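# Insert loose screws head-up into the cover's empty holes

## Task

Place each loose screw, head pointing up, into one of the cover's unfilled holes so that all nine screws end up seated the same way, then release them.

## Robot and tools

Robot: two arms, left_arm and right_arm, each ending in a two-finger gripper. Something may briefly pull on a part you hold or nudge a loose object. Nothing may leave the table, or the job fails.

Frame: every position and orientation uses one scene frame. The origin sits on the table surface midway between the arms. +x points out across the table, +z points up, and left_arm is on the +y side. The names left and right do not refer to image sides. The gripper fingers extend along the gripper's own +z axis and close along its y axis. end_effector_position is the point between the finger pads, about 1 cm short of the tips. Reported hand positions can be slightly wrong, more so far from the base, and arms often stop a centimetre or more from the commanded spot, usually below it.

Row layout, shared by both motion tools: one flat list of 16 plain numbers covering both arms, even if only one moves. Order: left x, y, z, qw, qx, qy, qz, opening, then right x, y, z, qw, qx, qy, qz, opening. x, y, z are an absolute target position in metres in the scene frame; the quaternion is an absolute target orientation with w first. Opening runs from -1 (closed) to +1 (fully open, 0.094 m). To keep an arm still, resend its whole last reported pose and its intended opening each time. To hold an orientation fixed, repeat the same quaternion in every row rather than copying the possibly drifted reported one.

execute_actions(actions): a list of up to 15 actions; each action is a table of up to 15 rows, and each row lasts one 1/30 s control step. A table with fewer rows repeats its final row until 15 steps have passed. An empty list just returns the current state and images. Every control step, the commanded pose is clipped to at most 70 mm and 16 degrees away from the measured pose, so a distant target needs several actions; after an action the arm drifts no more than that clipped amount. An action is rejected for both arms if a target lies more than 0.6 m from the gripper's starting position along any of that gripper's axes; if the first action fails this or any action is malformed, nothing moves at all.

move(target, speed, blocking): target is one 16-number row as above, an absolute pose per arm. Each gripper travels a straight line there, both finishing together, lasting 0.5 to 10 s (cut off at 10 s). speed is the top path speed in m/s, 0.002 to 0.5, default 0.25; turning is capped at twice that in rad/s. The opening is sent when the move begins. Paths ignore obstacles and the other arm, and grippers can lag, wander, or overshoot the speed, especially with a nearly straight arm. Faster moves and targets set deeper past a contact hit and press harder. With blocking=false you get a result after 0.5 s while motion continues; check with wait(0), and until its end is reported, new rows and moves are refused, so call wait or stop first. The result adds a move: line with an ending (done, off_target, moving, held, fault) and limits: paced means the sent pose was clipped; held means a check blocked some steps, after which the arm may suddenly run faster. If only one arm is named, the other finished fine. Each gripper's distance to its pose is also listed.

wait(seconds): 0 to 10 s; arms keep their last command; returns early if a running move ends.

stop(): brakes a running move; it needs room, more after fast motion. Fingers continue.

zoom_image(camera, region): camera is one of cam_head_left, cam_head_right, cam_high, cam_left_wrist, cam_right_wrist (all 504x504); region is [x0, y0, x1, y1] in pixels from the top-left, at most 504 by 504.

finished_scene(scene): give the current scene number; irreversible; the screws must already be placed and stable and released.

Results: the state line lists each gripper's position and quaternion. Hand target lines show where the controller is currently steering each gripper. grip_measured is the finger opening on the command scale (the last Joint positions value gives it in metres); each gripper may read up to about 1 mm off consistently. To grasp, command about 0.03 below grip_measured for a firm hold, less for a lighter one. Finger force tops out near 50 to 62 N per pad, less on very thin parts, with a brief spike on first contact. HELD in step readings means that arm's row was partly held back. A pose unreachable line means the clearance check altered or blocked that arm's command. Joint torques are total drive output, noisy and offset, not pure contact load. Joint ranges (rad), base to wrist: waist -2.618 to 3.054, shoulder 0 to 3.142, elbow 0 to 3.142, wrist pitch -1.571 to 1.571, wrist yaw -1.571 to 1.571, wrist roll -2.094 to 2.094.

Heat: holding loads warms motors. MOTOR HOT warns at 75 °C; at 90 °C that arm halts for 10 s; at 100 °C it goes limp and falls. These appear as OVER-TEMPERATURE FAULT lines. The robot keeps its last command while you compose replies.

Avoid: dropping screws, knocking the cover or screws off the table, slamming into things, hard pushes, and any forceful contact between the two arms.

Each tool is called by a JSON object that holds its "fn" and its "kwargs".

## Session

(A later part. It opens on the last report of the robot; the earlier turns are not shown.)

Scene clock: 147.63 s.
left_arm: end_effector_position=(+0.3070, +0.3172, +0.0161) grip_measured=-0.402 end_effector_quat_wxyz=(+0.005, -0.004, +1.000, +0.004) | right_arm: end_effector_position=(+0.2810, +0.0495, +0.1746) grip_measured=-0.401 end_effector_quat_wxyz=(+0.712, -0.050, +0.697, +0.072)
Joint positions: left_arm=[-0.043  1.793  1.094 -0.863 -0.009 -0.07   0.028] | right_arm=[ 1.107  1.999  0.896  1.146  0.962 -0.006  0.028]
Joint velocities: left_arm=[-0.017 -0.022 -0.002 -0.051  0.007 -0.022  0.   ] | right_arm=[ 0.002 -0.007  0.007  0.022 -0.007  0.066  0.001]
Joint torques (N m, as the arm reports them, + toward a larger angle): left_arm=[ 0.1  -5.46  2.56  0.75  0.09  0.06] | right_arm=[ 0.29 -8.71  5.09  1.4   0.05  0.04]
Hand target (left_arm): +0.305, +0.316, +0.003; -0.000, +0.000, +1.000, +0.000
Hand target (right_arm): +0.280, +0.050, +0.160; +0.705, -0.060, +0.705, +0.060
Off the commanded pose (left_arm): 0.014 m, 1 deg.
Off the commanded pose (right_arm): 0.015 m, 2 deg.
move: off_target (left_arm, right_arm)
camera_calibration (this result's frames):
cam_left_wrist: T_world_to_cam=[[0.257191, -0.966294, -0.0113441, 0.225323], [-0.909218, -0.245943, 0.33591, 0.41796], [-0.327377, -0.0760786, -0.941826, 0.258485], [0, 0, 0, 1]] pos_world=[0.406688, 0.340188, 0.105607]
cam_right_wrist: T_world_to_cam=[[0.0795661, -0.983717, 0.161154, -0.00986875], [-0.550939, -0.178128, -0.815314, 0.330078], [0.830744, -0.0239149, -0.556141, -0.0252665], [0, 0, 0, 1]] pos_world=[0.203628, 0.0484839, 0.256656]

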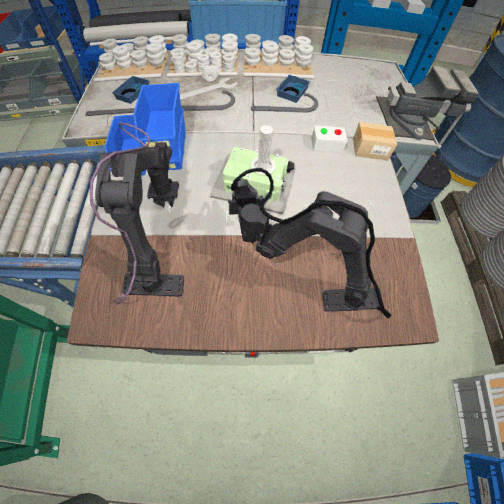

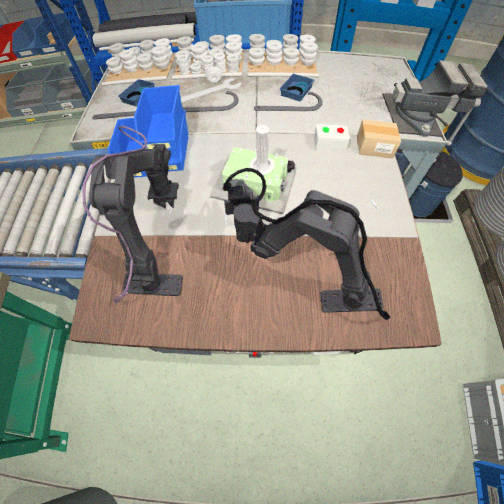

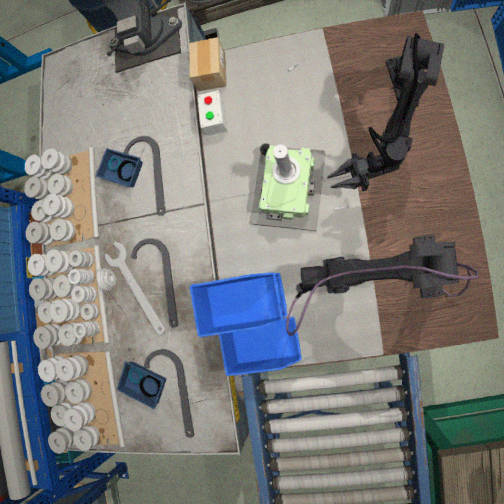

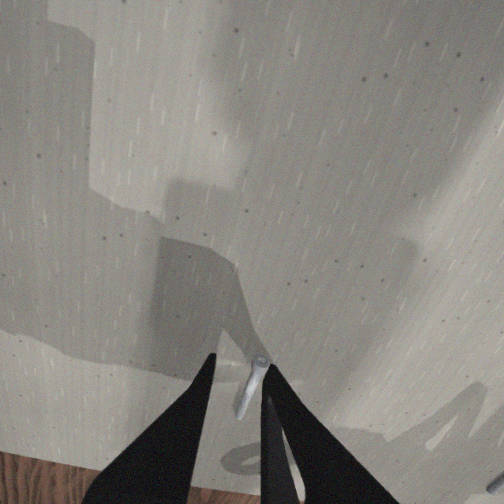

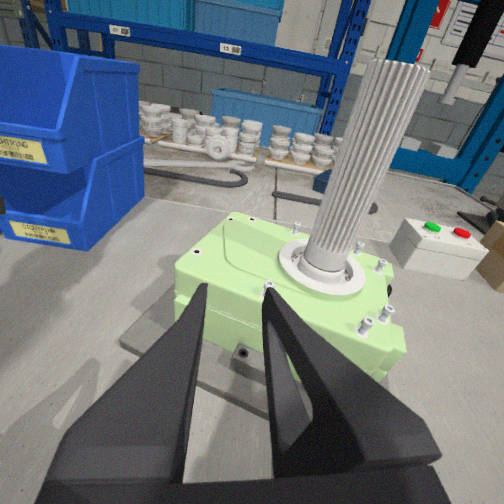

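{"fn": "move", "kwargs": {"target": [0.305,0.316,0.002,0,0,1,0,-1,0.28,0.05,0.16,0.704,-0.06,0.704,0.06,-0.4]}}

{"fn": "move", "kwargs": {"target": [0.33,0.30,0.18,0,0,1,0,-1,0.28,0.05,0.16,0.704,-0.06,0.704,0.06,-0.4], "speed": 0.15}}

{"fn": "move", "kwargs": {"target": [0.47,0.18,0.17,0.542,0.455,0.542,-0.455,-1,0.28,0.05,0.16,0.704,-0.06,0.704,0.06,-0.4], "speed": 0.15}}

{"fn": "move", "kwargs": {"target": [0.489,0.047,0.15,0.542,0.455,0.542,-0.455,-1,0.28,0.05,0.16,0.704,-0.06,0.704,0.06,-0.4], "speed": 0.04}}

{"fn": "zoom_image", "kwargs": {"camera": "cam_right_wrist", "region": [160,130,320,270]}}

Scene clock: 148.57 s.
left_arm: end_effector_position=(+0.3074, +0.3168, +0.0161) grip_measured=-0.880 end_effector_quat_wxyz=(+0.006, -0.004, +1.000, +0.003) | right_arm: end_effector_position=(+0.2810, +0.0495, +0.1746) grip_measured=-0.401 end_effector_quat_wxyz=(+0.712, -0.049, +0.697, +0.072)
Joint positions: left_arm=[-0.043  1.793  1.094 -0.861 -0.007 -0.07   0.006] | right_arm=[ 1.107  1.999  0.896  1.146  0.962 -0.005  0.028]
Joint velocities: left_arm=[ 0.002  0.002  0.002 -0.022  0.037 -0.007 -0.001] | right_arm=[ 0.012 -0.007 -0.012 -0.037 -0.007  0.037  0.001]
Joint torques (N m, as the arm reports them, + toward a larger angle): left_arm=[ 0.11 -5.42  2.53  0.73  0.08  0.06] | right_arm=[ 0.26 -8.73  5.12  1.39  0.04  0.05]
Hand target (left_arm): +0.304, +0.316, +0.003; -0.000, -0.000, +1.000, +0.000
Hand target (right_arm): +0.280, +0.050, +0.160; +0.705, -0.060, +0.705, +0.060
Off the commanded pose (left_arm): 0.014 m, 1 deg.
Off the commanded pose (right_arm): 0.015 m, 2 deg.
move: off_target (left_arm, right_arm)
camera_calibration (this result's frames):
cam_left_wrist: T_world_to_cam=[[0.257191, -0.966319, -0.00893234, 0.22482], [-0.909822, -0.245248, 0.33478, 0.418265], [-0.325695, -0.0779755, -0.942254, 0.258697], [0, 0, 0, 1]] pos_world=[0.406981, 0.339999, 0.10574]
cam_right_wrist: T_world_to_cam=[[0.0796056, -0.983836, 0.160405, -0.00974303], [-0.551042, -0.177526, -0.815375, 0.330088], [0.830672, -0.0234813, -0.556267, -0.0252456], [0, 0, 0, 1]] pos_world=[0.203639, 0.0484208, 0.256665]

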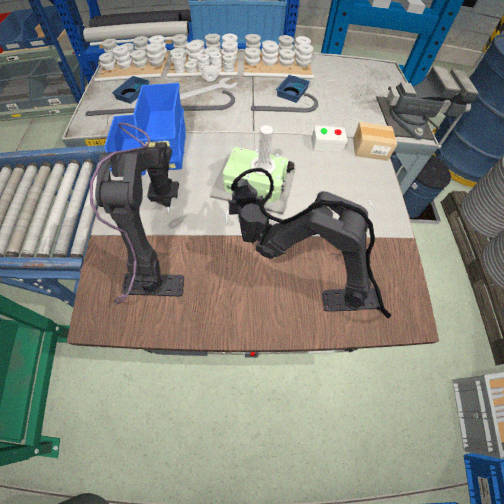

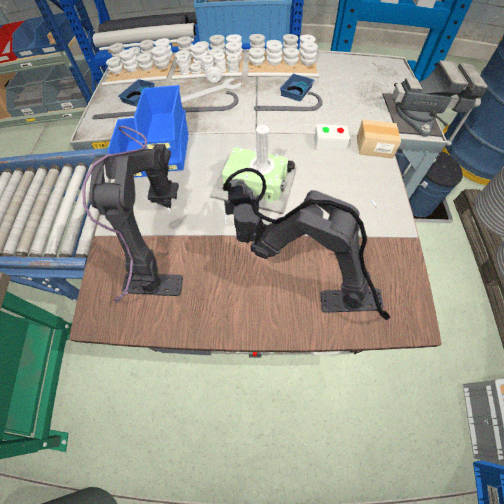

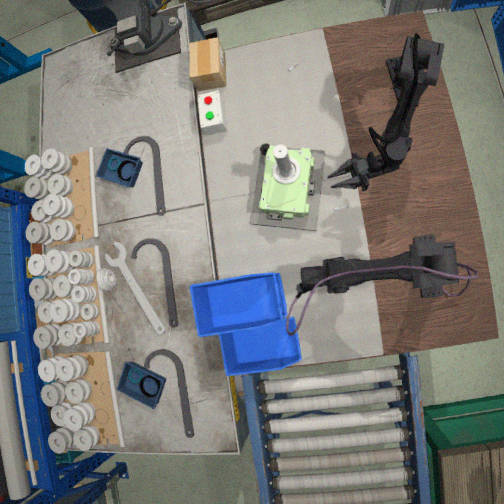

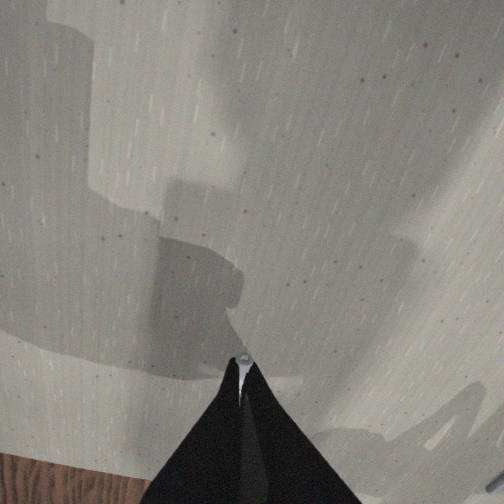

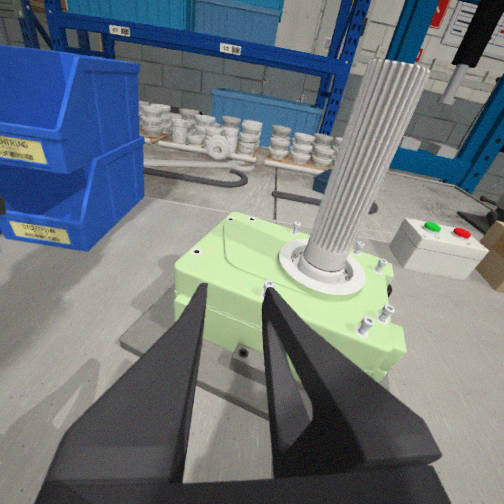

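Scene clock: 150.37 s.
left_arm: end_effector_position=(+0.3275, +0.3052, +0.1755) grip_measured=-0.880 end_effector_quat_wxyz=(-0.004, +0.000, +1.000, +0.004) | right_arm: end_effector_position=(+0.2810, +0.0494, +0.1746) grip_measured=-0.401 end_effector_quat_wxyz=(+0.712, -0.049, +0.697, +0.072)
Joint positions: left_arm=[-0.075  1.809  1.764 -1.533 -0.007 -0.092  0.006] | right_arm=[ 1.107  1.999  0.896  1.146  0.963 -0.005  0.028]
Joint velocities: left_arm=[-0.012  0.012  0.017 -0.037 -0.022  0.007  0.   ] | right_arm=[-0.012 -0.007  0.017 -0.007  0.022 -0.007 -0.001]
Joint torques (N m, as the arm reports them, + toward a larger angle): left_arm=[-0.97 -7.14  7.06  0.12  0.07 -0.12] | right_arm=[ 0.28 -8.71  5.09  1.4   0.04  0.05]
Hand target (left_arm): +0.330, +0.300, +0.180; +0.000, +0.000, +1.000, -0.000
Hand target (right_arm): +0.280, +0.050, +0.160; +0.705, -0.060, +0.705, +0.060
Off the commanded pose (left_arm): 0.007 m, 1 deg.
Off the commanded pose (right_arm): 0.015 m, 2 deg.
move: off_target (right_arm)
camera_calibration (this result's frames):
cam_left_wrist: T_world_to_cam=[[0.248113, -0.968616, -0.0149472, 0.214584], [-0.905693, -0.237415, 0.351219, 0.373678], [-0.343745, -0.0736043, -0.936174, 0.41806], [0, 0, 0, 1]] pos_world=[0.428902, 0.327337, 0.263342]
cam_right_wrist: T_world_to_cam=[[0.0792331, -0.983867, 0.160397, -0.0097018], [-0.551122, -0.17731, -0.815368, 0.330091], [0.830654, -0.023794, -0.55628, -0.0252357], [0, 0, 0, 1]] pos_world=[0.203651, 0.0483828, 0.256664]

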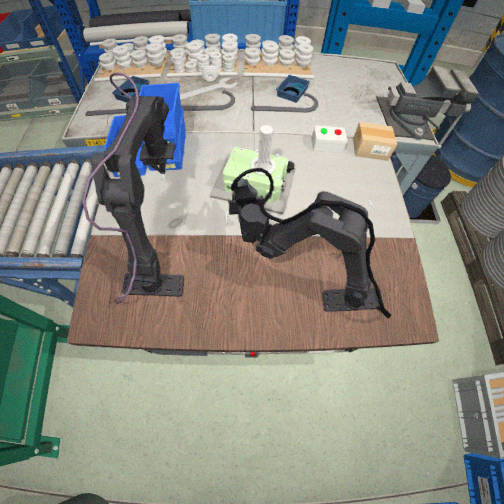

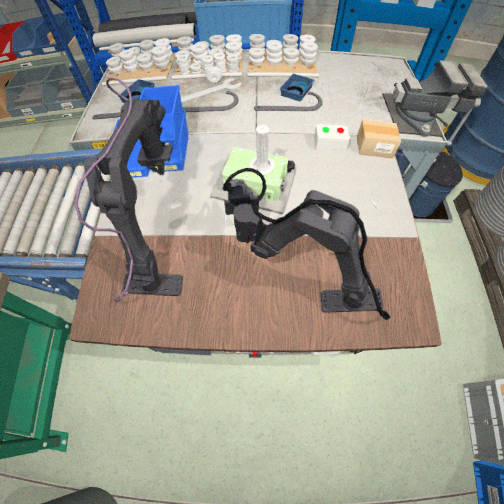

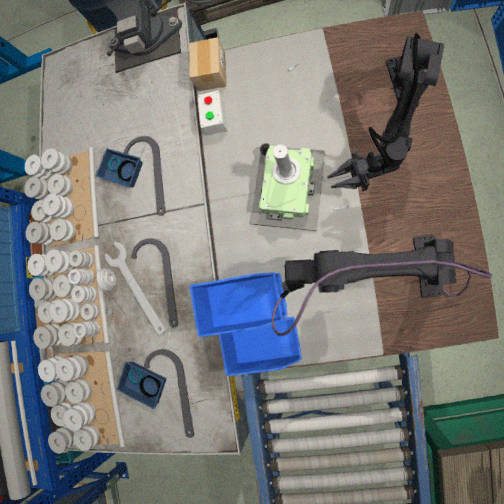

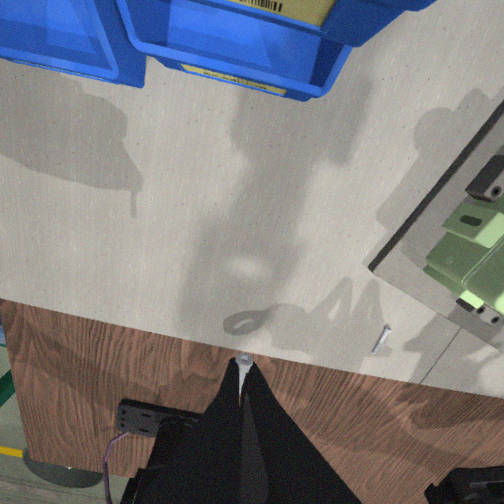

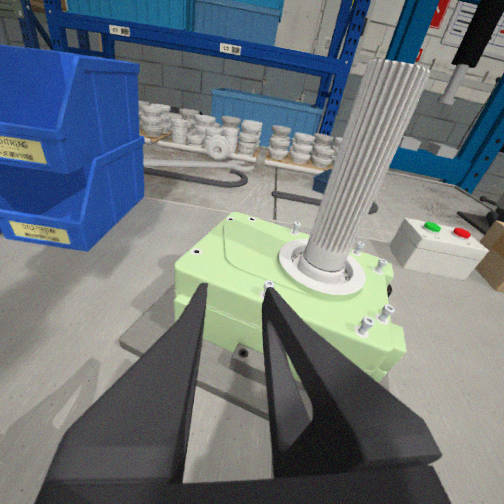

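Scene clock: 158.27 s.
left_arm: end_effector_position=(+0.4756, +0.1835, +0.1796) grip_measured=-0.879 end_effector_quat_wxyz=(+0.553, +0.456, +0.540, -0.442) | right_arm: end_effector_position=(+0.2810, +0.0494, +0.1746) grip_measured=-0.401 end_effector_quat_wxyz=(+0.712, -0.049, +0.697, +0.072)
Joint positions: left_arm=[0.073 2.185 1.276 0.924 1.429 0.012 0.006] | right_arm=[ 1.107  1.999  0.896  1.146  0.963 -0.005  0.028]
Joint velocities: left_arm=[-0.032 -0.007 -0.061  0.139 -0.051 -0.11  -0.001] | right_arm=[-0.037 -0.007 -0.002  0.037  0.051 -0.037  0.   ]
Joint torques (N m, as the arm reports them, + toward a larger angle): left_arm=[-0.83 -9.67  3.42  1.41  0.02 -0.09] | right_arm=[ 0.27 -8.71  5.1   1.41  0.03  0.04]
Hand target (left_arm): +0.470, +0.178, +0.171; +0.544, +0.452, +0.543, -0.453
Hand target (right_arm): +0.280, +0.050, +0.160; +0.705, -0.060, +0.705, +0.060
Off the commanded pose (left_arm): 0.012 m, 2 deg.
Off the commanded pose (right_arm): 0.015 m, 2 deg.
move: off_target (left_arm, right_arm)
camera_calibration (this result's frames):
cam_left_wrist: T_world_to_cam=[[-0.955287, -0.195028, 0.222242, 0.447809], [-0.273458, 0.29685, -0.914932, 0.306184], [0.112465, -0.934796, -0.336909, 0.297203], [0, 0, 0, 1]] pos_world=[0.478089, 0.274268, 0.280746]
cam_right_wrist: T_world_to_cam=[[0.0792331, -0.983867, 0.160397, -0.0097018], [-0.551122, -0.17731, -0.815368, 0.330091], [0.830654, -0.023794, -0.55628, -0.0252357], [0, 0, 0, 1]] pos_world=[0.203651, 0.0483828, 0.256664]

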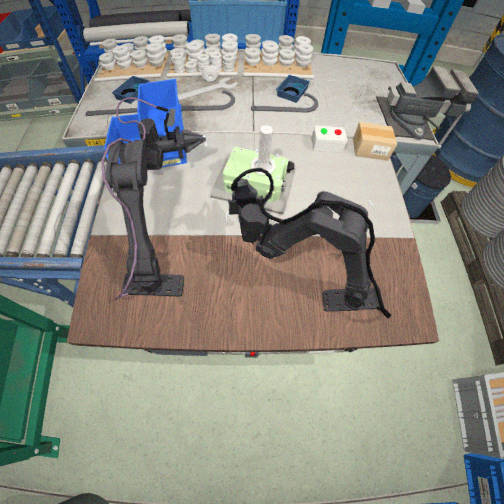

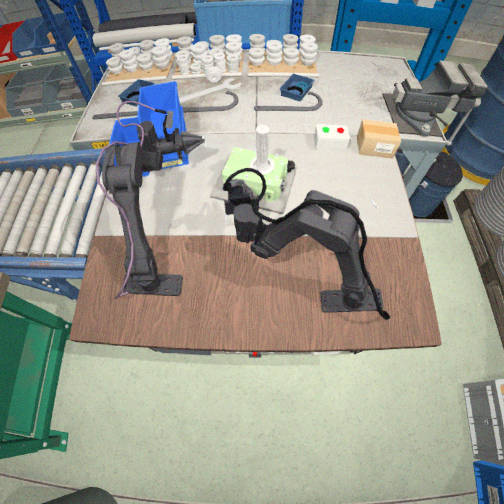

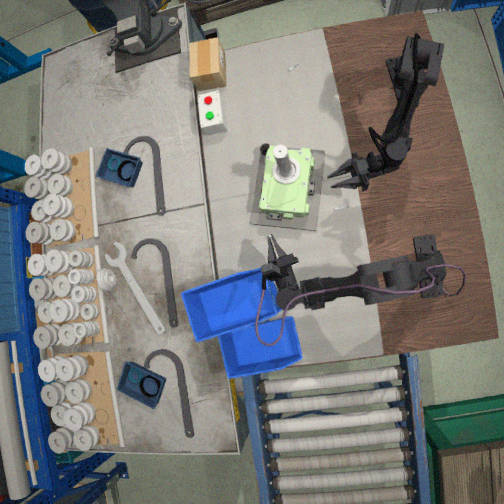

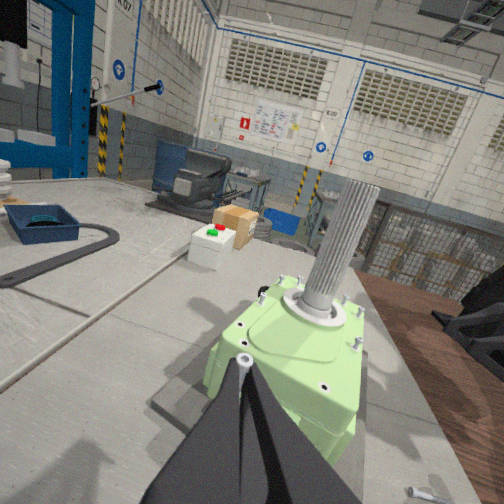

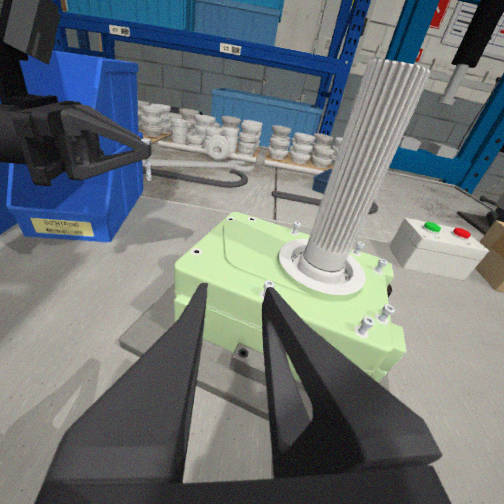

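Scene clock: 162.07 s.
left_arm: end_effector_position=(+0.4841, +0.0528, +0.1477) grip_measured=-0.880 end_effector_quat_wxyz=(+0.539, +0.456, +0.542, -0.455) | right_arm: end_effector_position=(+0.2810, +0.0494, +0.1746) grip_measured=-0.401 end_effector_quat_wxyz=(+0.712, -0.049, +0.697, +0.072)
Joint positions: left_arm=[-0.211  2.326  1.389  0.928  1.171  0.007  0.006] | right_arm=[ 1.107  1.999  0.896  1.146  0.963 -0.005  0.028]
Joint velocities: left_arm=[-0.007  0.022  0.012 -0.022 -0.037 -0.022 -0.001] | right_arm=[-0.017 -0.007 -0.012 -0.022  0.022 -0.022 -0.002]
Joint torques (N m, as the arm reports them, + toward a larger angle): left_arm=[ -0.79 -10.51   7.11   1.49  -0.18  -0.11] | right_arm=[ 0.29 -8.71  5.1   1.4   0.04  0.06]
Hand target (left_arm): +0.488, +0.047, +0.150; +0.542, +0.454, +0.541, -0.455
Hand target (right_arm): +0.280, +0.050, +0.160; +0.705, -0.060, +0.705, +0.060
Off the commanded pose (left_arm): 0.008 m, 0 deg.
Off the commanded pose (right_arm): 0.015 m, 2 deg.
move: off_target (right_arm)
camera_calibration (this result's frames):
cam_left_wrist: T_world_to_cam=[[-0.953221, -0.169995, 0.249942, 0.431106], [-0.292036, 0.304545, -0.906624, 0.325458], [0.0780029, -0.937205, -0.339944, 0.180564], [0, 0, 0, 1]] pos_world=[0.4919, 0.143395, 0.248698]
cam_right_wrist: T_world_to_cam=[[0.0792331, -0.983867, 0.160397, -0.0097018], [-0.551122, -0.17731, -0.815368, 0.330091], [0.830654, -0.023794, -0.55628, -0.0252357], [0, 0, 0, 1]] pos_world=[0.203651, 0.0483828, 0.256664]

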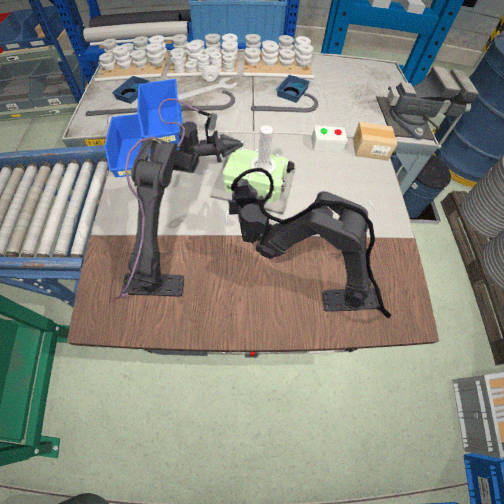

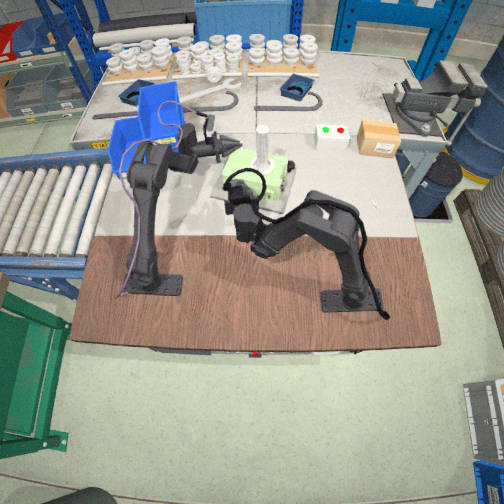

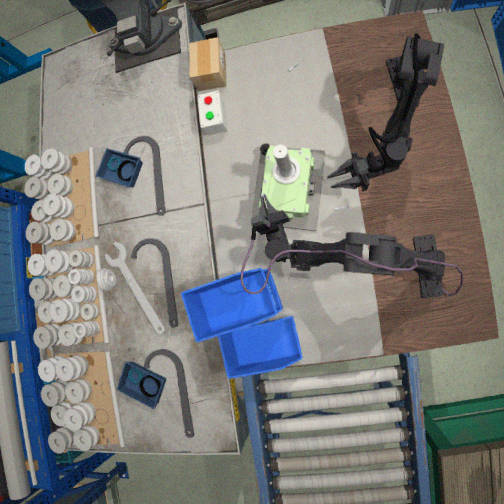

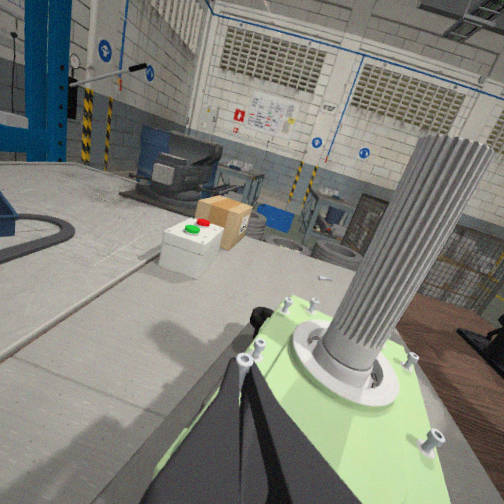

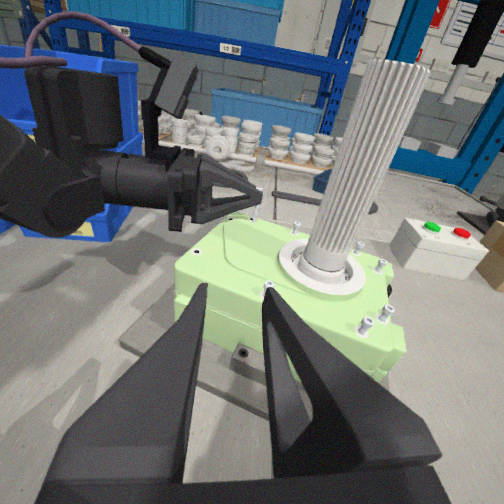

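Region (160, 130, 320, 270) of cam_right_wrist's 504x504 image, scaled by 3.150, with more detail than that image has; it fills the top 441 rows of this view, and the rest is white.

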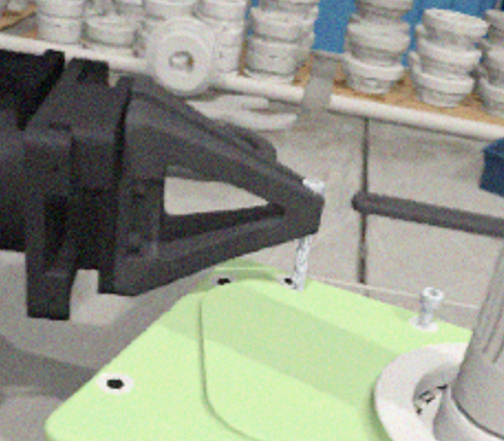

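{"fn": "move", "kwargs": {"target": [0.492,0.062,0.158,0.542,0.455,0.542,-0.455,-1,0.28,0.05,0.16,0.704,-0.06,0.704,0.06,-0.4], "speed": 0.008}}

{"fn": "zoom_image", "kwargs": {"camera": "cam_right_wrist", "region": [200,160,300,240]}}

{"fn": "zoom_image", "kwargs": {"camera": "cam_head_left", "region": [200,120,280,190]}}

Scene clock: 164.90 s.
left_arm: end_effector_position=(+0.4853, +0.0568, +0.1474) grip_measured=-0.880 end_effector_quat_wxyz=(+0.539, +0.455, +0.543, -0.455) | right_arm: end_effector_position=(+0.2810, +0.0494, +0.1746) grip_measured=-0.401 end_effector_quat_wxyz=(+0.712, -0.049, +0.697, +0.072)
Joint positions: left_arm=[-0.203  2.326  1.389  0.926  1.178  0.006  0.006] | right_arm=[ 1.107  1.999  0.896  1.146  0.963 -0.005  0.028]
Joint velocities: left_arm=[-0.027  0.017 -0.002 -0.007  0.081 -0.037 -0.001] | right_arm=[ 0.007 -0.002  0.022 -0.037  0.022 -0.066 -0.001]
Joint torques (N m, as the arm reports them, + toward a larger angle): left_arm=[  1.21 -11.84   7.34   1.26   0.12  -0.09] | right_arm=[ 0.27 -8.72  5.09  1.4   0.03  0.05]
Hand target (left_arm): +0.492, +0.062, +0.158; +0.542, +0.454, +0.542, -0.455
Hand target (right_arm): +0.280, +0.050, +0.160; +0.705, -0.060, +0.705, +0.060
Off the commanded pose (left_arm): 0.014 m, 0 deg.
Off the commanded pose (right_arm): 0.015 m, 2 deg.
move: off_target (left_arm, right_arm)
camera_calibration (this result's frames):
cam_left_wrist: T_world_to_cam=[[-0.952395, -0.171524, 0.252036, 0.432344], [-0.29454, 0.304364, -0.905875, 0.325458], [0.0786689, -0.936986, -0.340395, 0.183889], [0, 0, 0, 1]] pos_world=[0.493157, 0.147402, 0.248453]
cam_right_wrist: T_world_to_cam=[[0.0792331, -0.983867, 0.160397, -0.0097018], [-0.551122, -0.17731, -0.815368, 0.330091], [0.830654, -0.023794, -0.55628, -0.0252357], [0, 0, 0, 1]] pos_world=[0.203651, 0.0483828, 0.256664]

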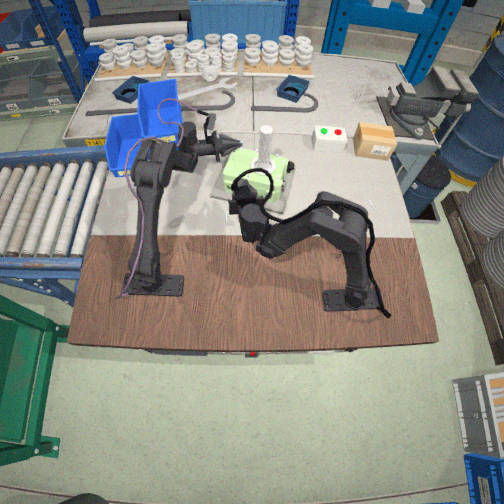

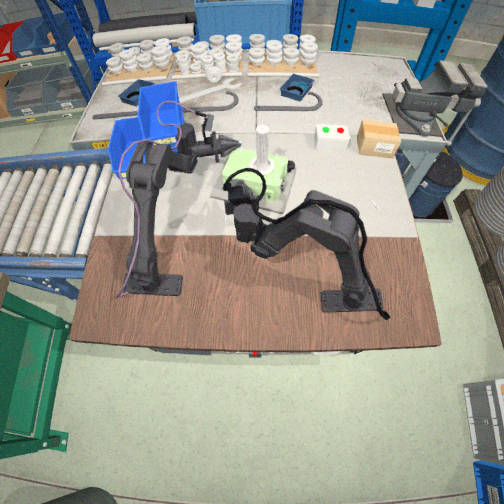

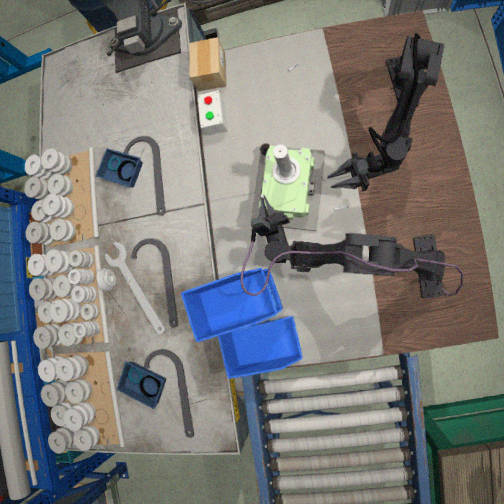

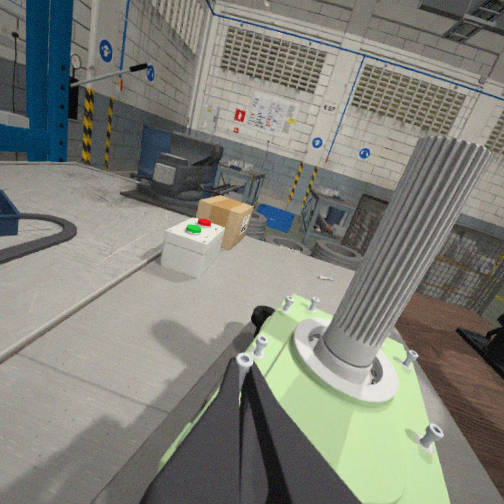

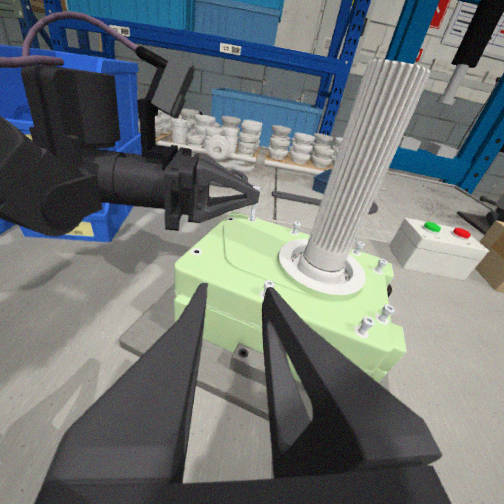

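Region (200, 160, 300, 240) of cam_right_wrist's 504x504 image, scaled by 5.040, with more detail than that image has; it fills the top 403 rows of this view, and the rest is white.

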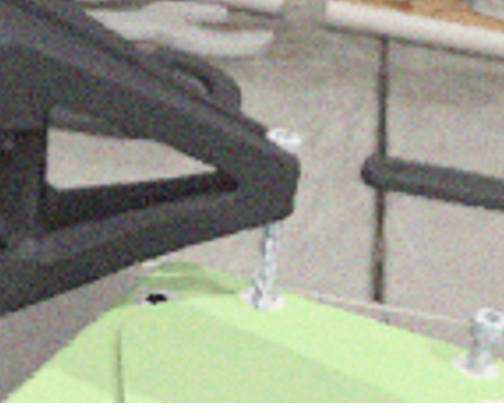

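Region (200, 120, 280, 190) of cam_head_left's 504x504 image, scaled by 6.300, with more detail than that image has; it fills the top 441 rows of this view, and the rest is white.

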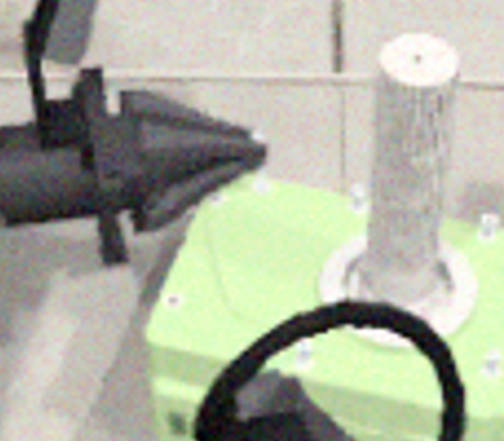

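{"fn": "move", "kwargs": {"target": [0.498,0.062,0.158,0.542,0.455,0.542,-0.455,-1,0.28,0.05,0.16,0.704,-0.06,0.704,0.06,-0.4], "speed": 0.005}}

{"fn": "zoom_image", "kwargs": {"camera": "cam_right_wrist", "region": [200,160,300,240]}}

Scene clock: 169.13 s.
left_arm: end_effector_position=(+0.4909, +0.0555, +0.1560) grip_measured=-0.880 end_effector_quat_wxyz=(+0.542, +0.457, +0.540, -0.454) | right_arm: end_effector_position=(+0.2810, +0.0494, +0.1746) grip_measured=-0.401 end_effector_quat_wxyz=(+0.712, -0.049, +0.697, +0.072)
Joint positions: left_arm=[-0.203  2.326  1.427  0.898  1.179  0.006  0.006] | right_arm=[ 1.107  1.999  0.896  1.146  0.963 -0.005  0.028]
Joint velocities: left_arm=[-0.007 -0.007  0.017 -0.022  0.051 -0.081  0.   ] | right_arm=[-0.012 -0.002 -0.027  0.022 -0.007 -0.051  0.   ]
Joint torques (N m, as the arm reports them, + toward a larger angle): left_arm=[  1.41 -10.67   7.29   1.41   0.14  -0.08] | right_arm=[ 0.26 -8.71  5.12  1.39  0.04  0.05]
Hand target (left_arm): +0.498, +0.062, +0.158; +0.542, +0.455, +0.541, -0.455
Hand target (right_arm): +0.280, +0.050, +0.160; +0.705, -0.060, +0.705, +0.060
Off the commanded pose (left_arm): 0.010 m, 0 deg.
Off the commanded pose (right_arm): 0.015 m, 2 deg.
move: off_target (right_arm)
camera_calibration (this result's frames):
cam_left_wrist: T_world_to_cam=[[-0.95465, -0.170319, 0.244204, 0.4376], [-0.286542, 0.302837, -0.908947, 0.331914], [0.0808568, -0.9377, -0.337906, 0.183698], [0, 0, 0, 1]] pos_world=[0.498008, 0.146269, 0.256901]
cam_right_wrist: T_world_to_cam=[[0.0792331, -0.983867, 0.160397, -0.0097018], [-0.551122, -0.17731, -0.815368, 0.330091], [0.830654, -0.023794, -0.55628, -0.0252357], [0, 0, 0, 1]] pos_world=[0.203651, 0.0483828, 0.256664]

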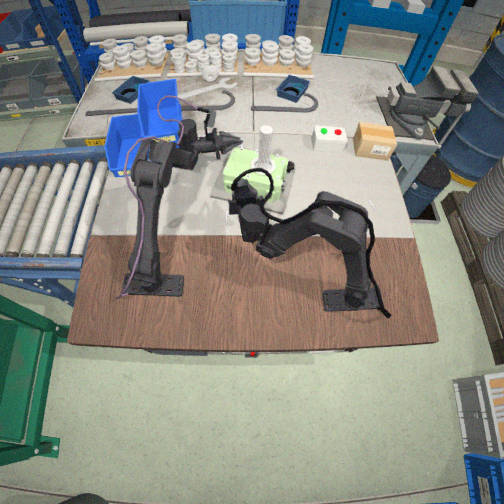

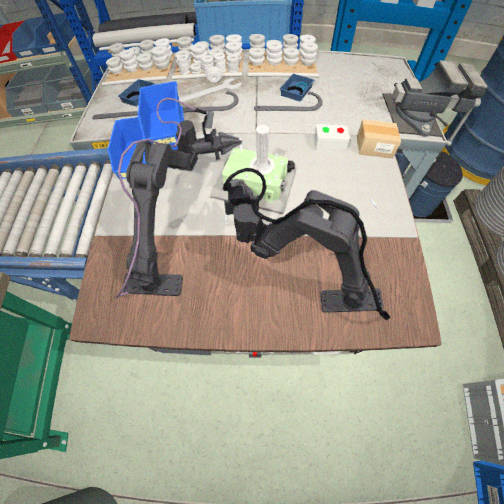

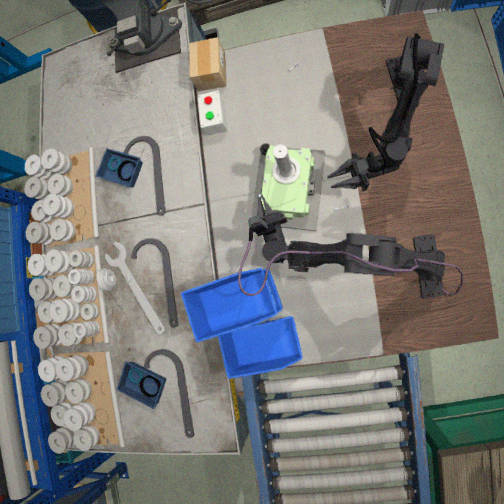

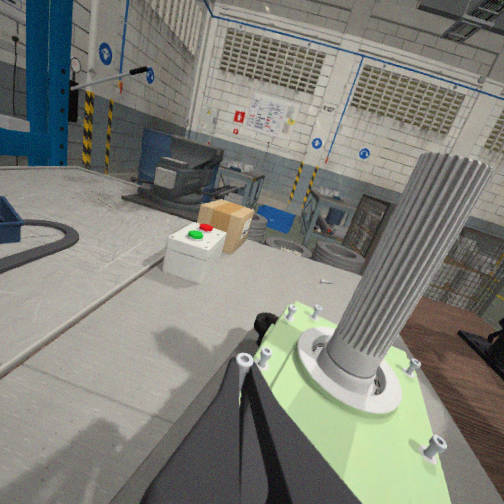

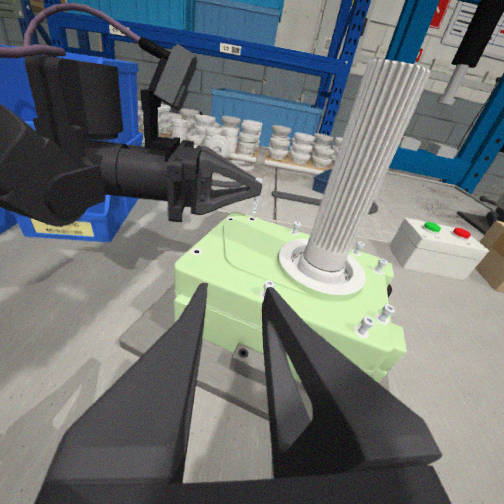

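Region (200, 160, 300, 240) of cam_right_wrist's 504x504 image, scaled by 5.040, with more detail than that image has; it fills the top 403 rows of this view, and the rest is white.

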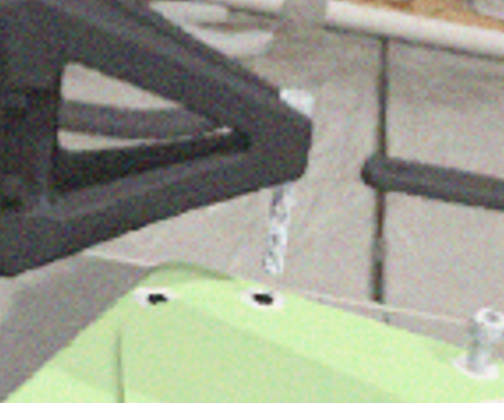

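Descend with slight +y.

{"fn": "move", "kwargs": {"target": [0.497,0.064,0.138,0.542,0.455,0.542,-0.455,-1,0.28,0.05,0.16,0.704,-0.06,0.704,0.06,-0.4], "speed": 0.006}}

{"fn": "zoom_image", "kwargs": {"camera": "cam_right_wrist", "region": [200,160,300,240]}}

Scene clock: 173.63 s.
left_arm: end_effector_position=(+0.4916, +0.0566, +0.1409) grip_measured=-0.880 end_effector_quat_wxyz=(+0.540, +0.458, +0.540, -0.456) | right_arm: end_effector_position=(+0.2810, +0.0494, +0.1746) grip_measured=-0.401 end_effector_quat_wxyz=(+0.712, -0.049, +0.697, +0.072)
Joint positions: left_arm=[-0.199  2.365  1.427  0.933  1.187  0.006  0.006] | right_arm=[ 1.107  1.999  0.896  1.146  0.963 -0.005  0.028]
Joint velocities: left_arm=[-0.007 -0.002  0.002 -0.037 -0.007 -0.037 -0.001] | right_arm=[ 0.007 -0.002  0.002 -0.007 -0.022  0.081  0.001]
Joint torques (N m, as the arm reports them, + toward a larger angle): left_arm=[  1.43 -10.46   5.99   1.6    0.1   -0.06] | right_arm=[ 0.26 -8.73  5.1   1.4   0.04  0.05]
Hand target (left_arm): +0.497, +0.064, +0.138; +0.542, +0.455, +0.542, -0.454
Hand target (right_arm): +0.280, +0.050, +0.160; +0.705, -0.060, +0.705, +0.060
Off the commanded pose (left_arm): 0.010 m, 0 deg.
Off the commanded pose (right_arm): 0.015 m, 2 deg.
move: off_target (right_arm)
camera_calibration (this result's frames):
cam_left_wrist: T_world_to_cam=[[-0.954595, -0.166126, 0.247287, 0.441453], [-0.2882, 0.304806, -0.907763, 0.318517], [0.0754281, -0.937814, -0.338844, 0.182448], [0, 0, 0, 1]] pos_world=[0.499444, 0.147353, 0.241793]
cam_right_wrist: T_world_to_cam=[[0.0792331, -0.983867, 0.160397, -0.0097018], [-0.551122, -0.17731, -0.815368, 0.330091], [0.830654, -0.023794, -0.55628, -0.0252357], [0, 0, 0, 1]] pos_world=[0.203651, 0.0483828, 0.256664]

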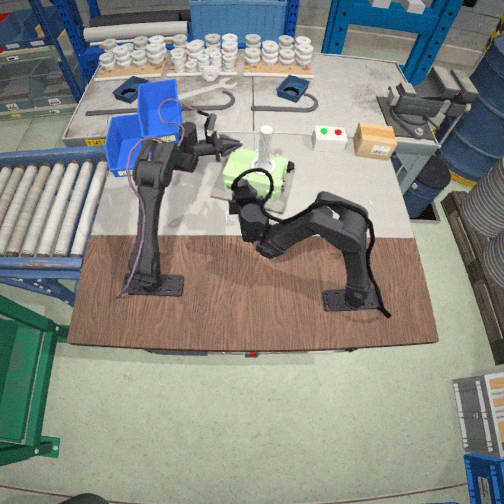

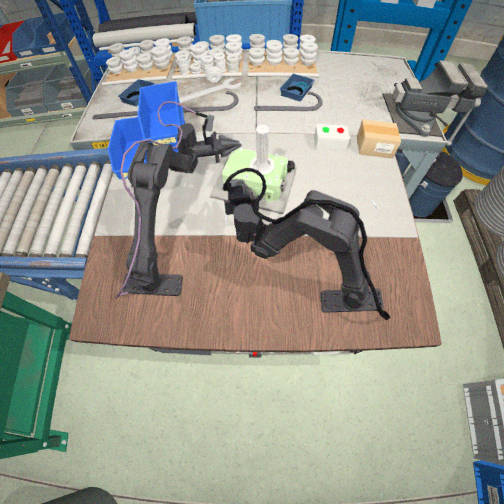

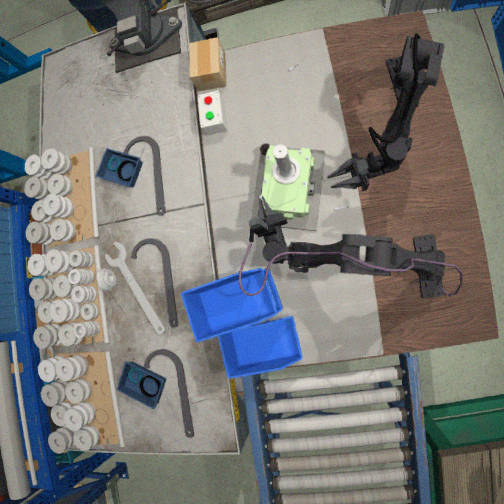

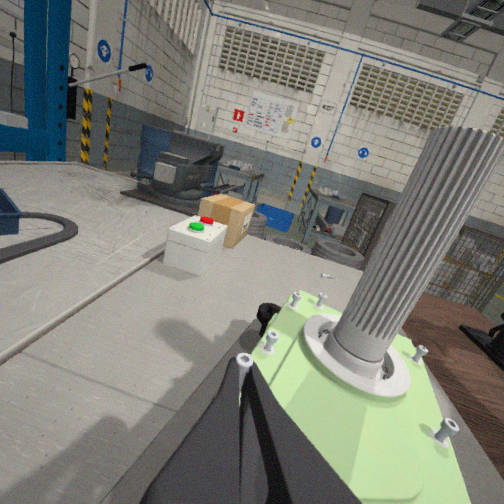

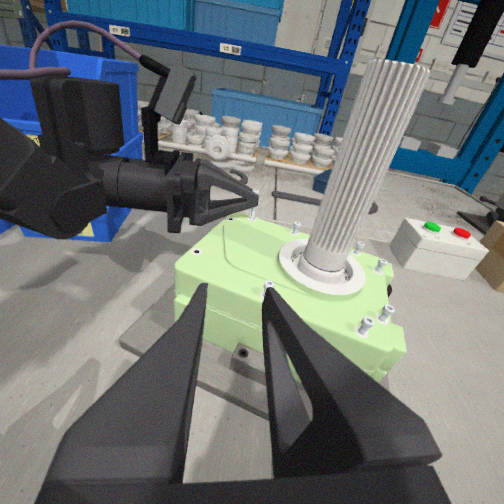

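Region (200, 160, 300, 240) of cam_right_wrist's 504x504 image, scaled by 5.040, with more detail than that image has; it fills the top 403 rows of this view, and the rest is white.

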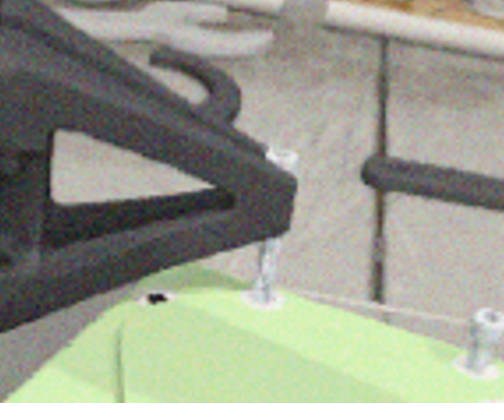

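Looks in. Go further down, then release.

{"fn": "move", "kwargs": {"target": [0.497,0.064,0.126,0.542,0.455,0.542,-0.455,-1,0.28,0.05,0.16,0.704,-0.06,0.704,0.06,-0.4], "speed": 0.006}}

{"fn": "zoom_image", "kwargs": {"camera": "cam_right_wrist", "region": [200,160,300,240]}}

Scene clock: 177.20 s.
left_arm: end_effector_position=(+0.4908, +0.0564, +0.1365) grip_measured=-0.879 end_effector_quat_wxyz=(+0.547, +0.464, +0.529, -0.453) | right_arm: end_effector_position=(+0.2810, +0.0494, +0.1746) grip_measured=-0.401 end_effector_quat_wxyz=(+0.712, -0.049, +0.697, +0.072)
Joint positions: left_arm=[-0.199  2.387  1.427  0.986  1.194  0.004  0.006] | right_arm=[ 1.107  1.999  0.896  1.146  0.963 -0.005  0.028]
Joint velocities: left_arm=[ 0.012  0.007 -0.007 -0.007  0.022  0.037 -0.001] | right_arm=[ 0.012 -0.002  0.002 -0.037 -0.066  0.022 -0.   ]
Joint torques (N m, as the arm reports them, + toward a larger angle): left_arm=[ 1.45 -9.94  5.65  1.41  0.   -0.06] | right_arm=[ 0.25 -8.73  5.08  1.39  0.03  0.06]
Hand target (left_arm): +0.497, +0.064, +0.126; +0.542, +0.455, +0.541, -0.455
Hand target (right_arm): +0.280, +0.050, +0.160; +0.705, -0.060, +0.705, +0.060
Off the commanded pose (left_arm): 0.014 m, 2 deg.
Off the commanded pose (right_arm): 0.015 m, 2 deg.
move: off_target (left_arm, right_arm)
camera_calibration (this result's frames):
cam_left_wrist: T_world_to_cam=[[-0.962197, -0.158267, 0.221651, 0.448547], [-0.260746, 0.300225, -0.917538, 0.302514], [0.0786708, -0.940647, -0.330143, 0.178147], [0, 0, 0, 1]] pos_world=[0.496455, 0.147741, 0.236962]
cam_right_wrist: T_world_to_cam=[[0.0792331, -0.983867, 0.160397, -0.0097018], [-0.551122, -0.17731, -0.815368, 0.330091], [0.830654, -0.023794, -0.55628, -0.0252357], [0, 0, 0, 1]] pos_world=[0.203651, 0.0483828, 0.256664]

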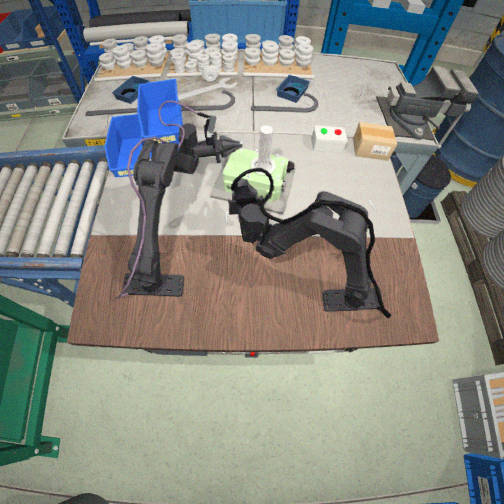

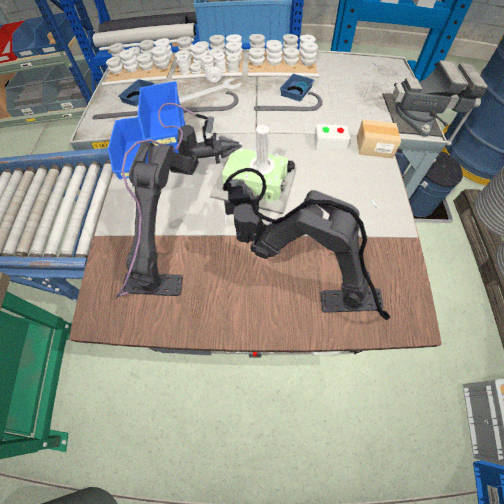

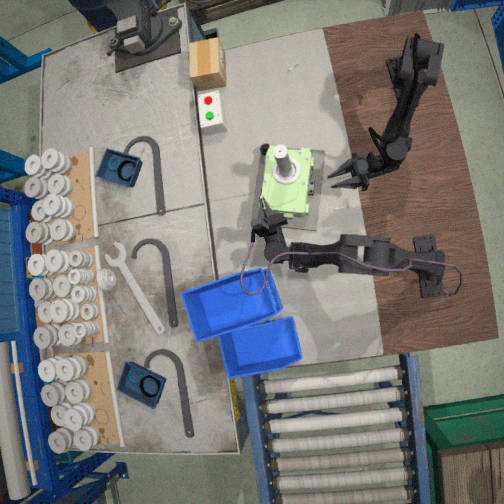

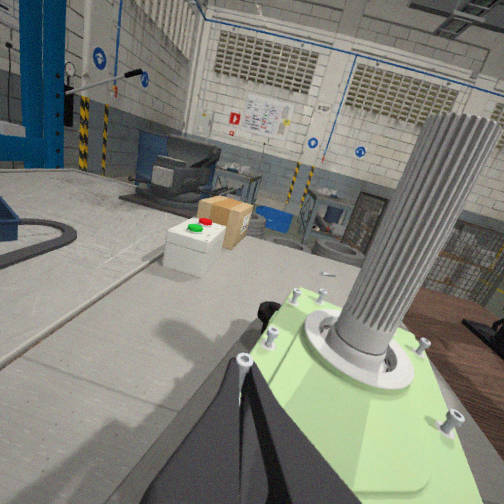

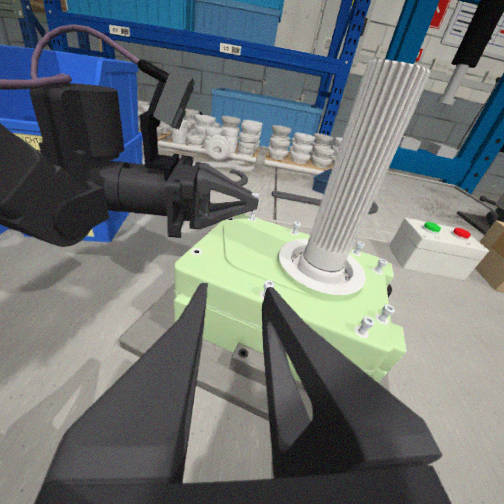

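Region (200, 160, 300, 240) of cam_right_wrist's 504x504 image, scaled by 5.040, with more detail than that image has; it fills the top 403 rows of this view, and the rest is white.

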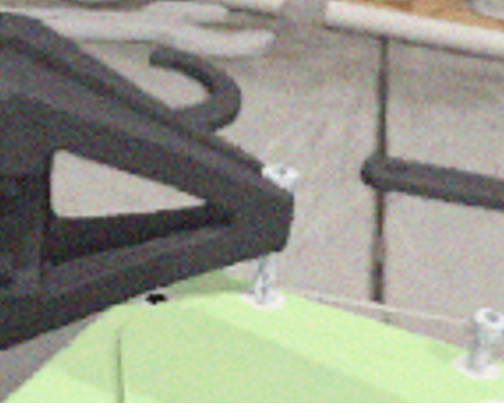

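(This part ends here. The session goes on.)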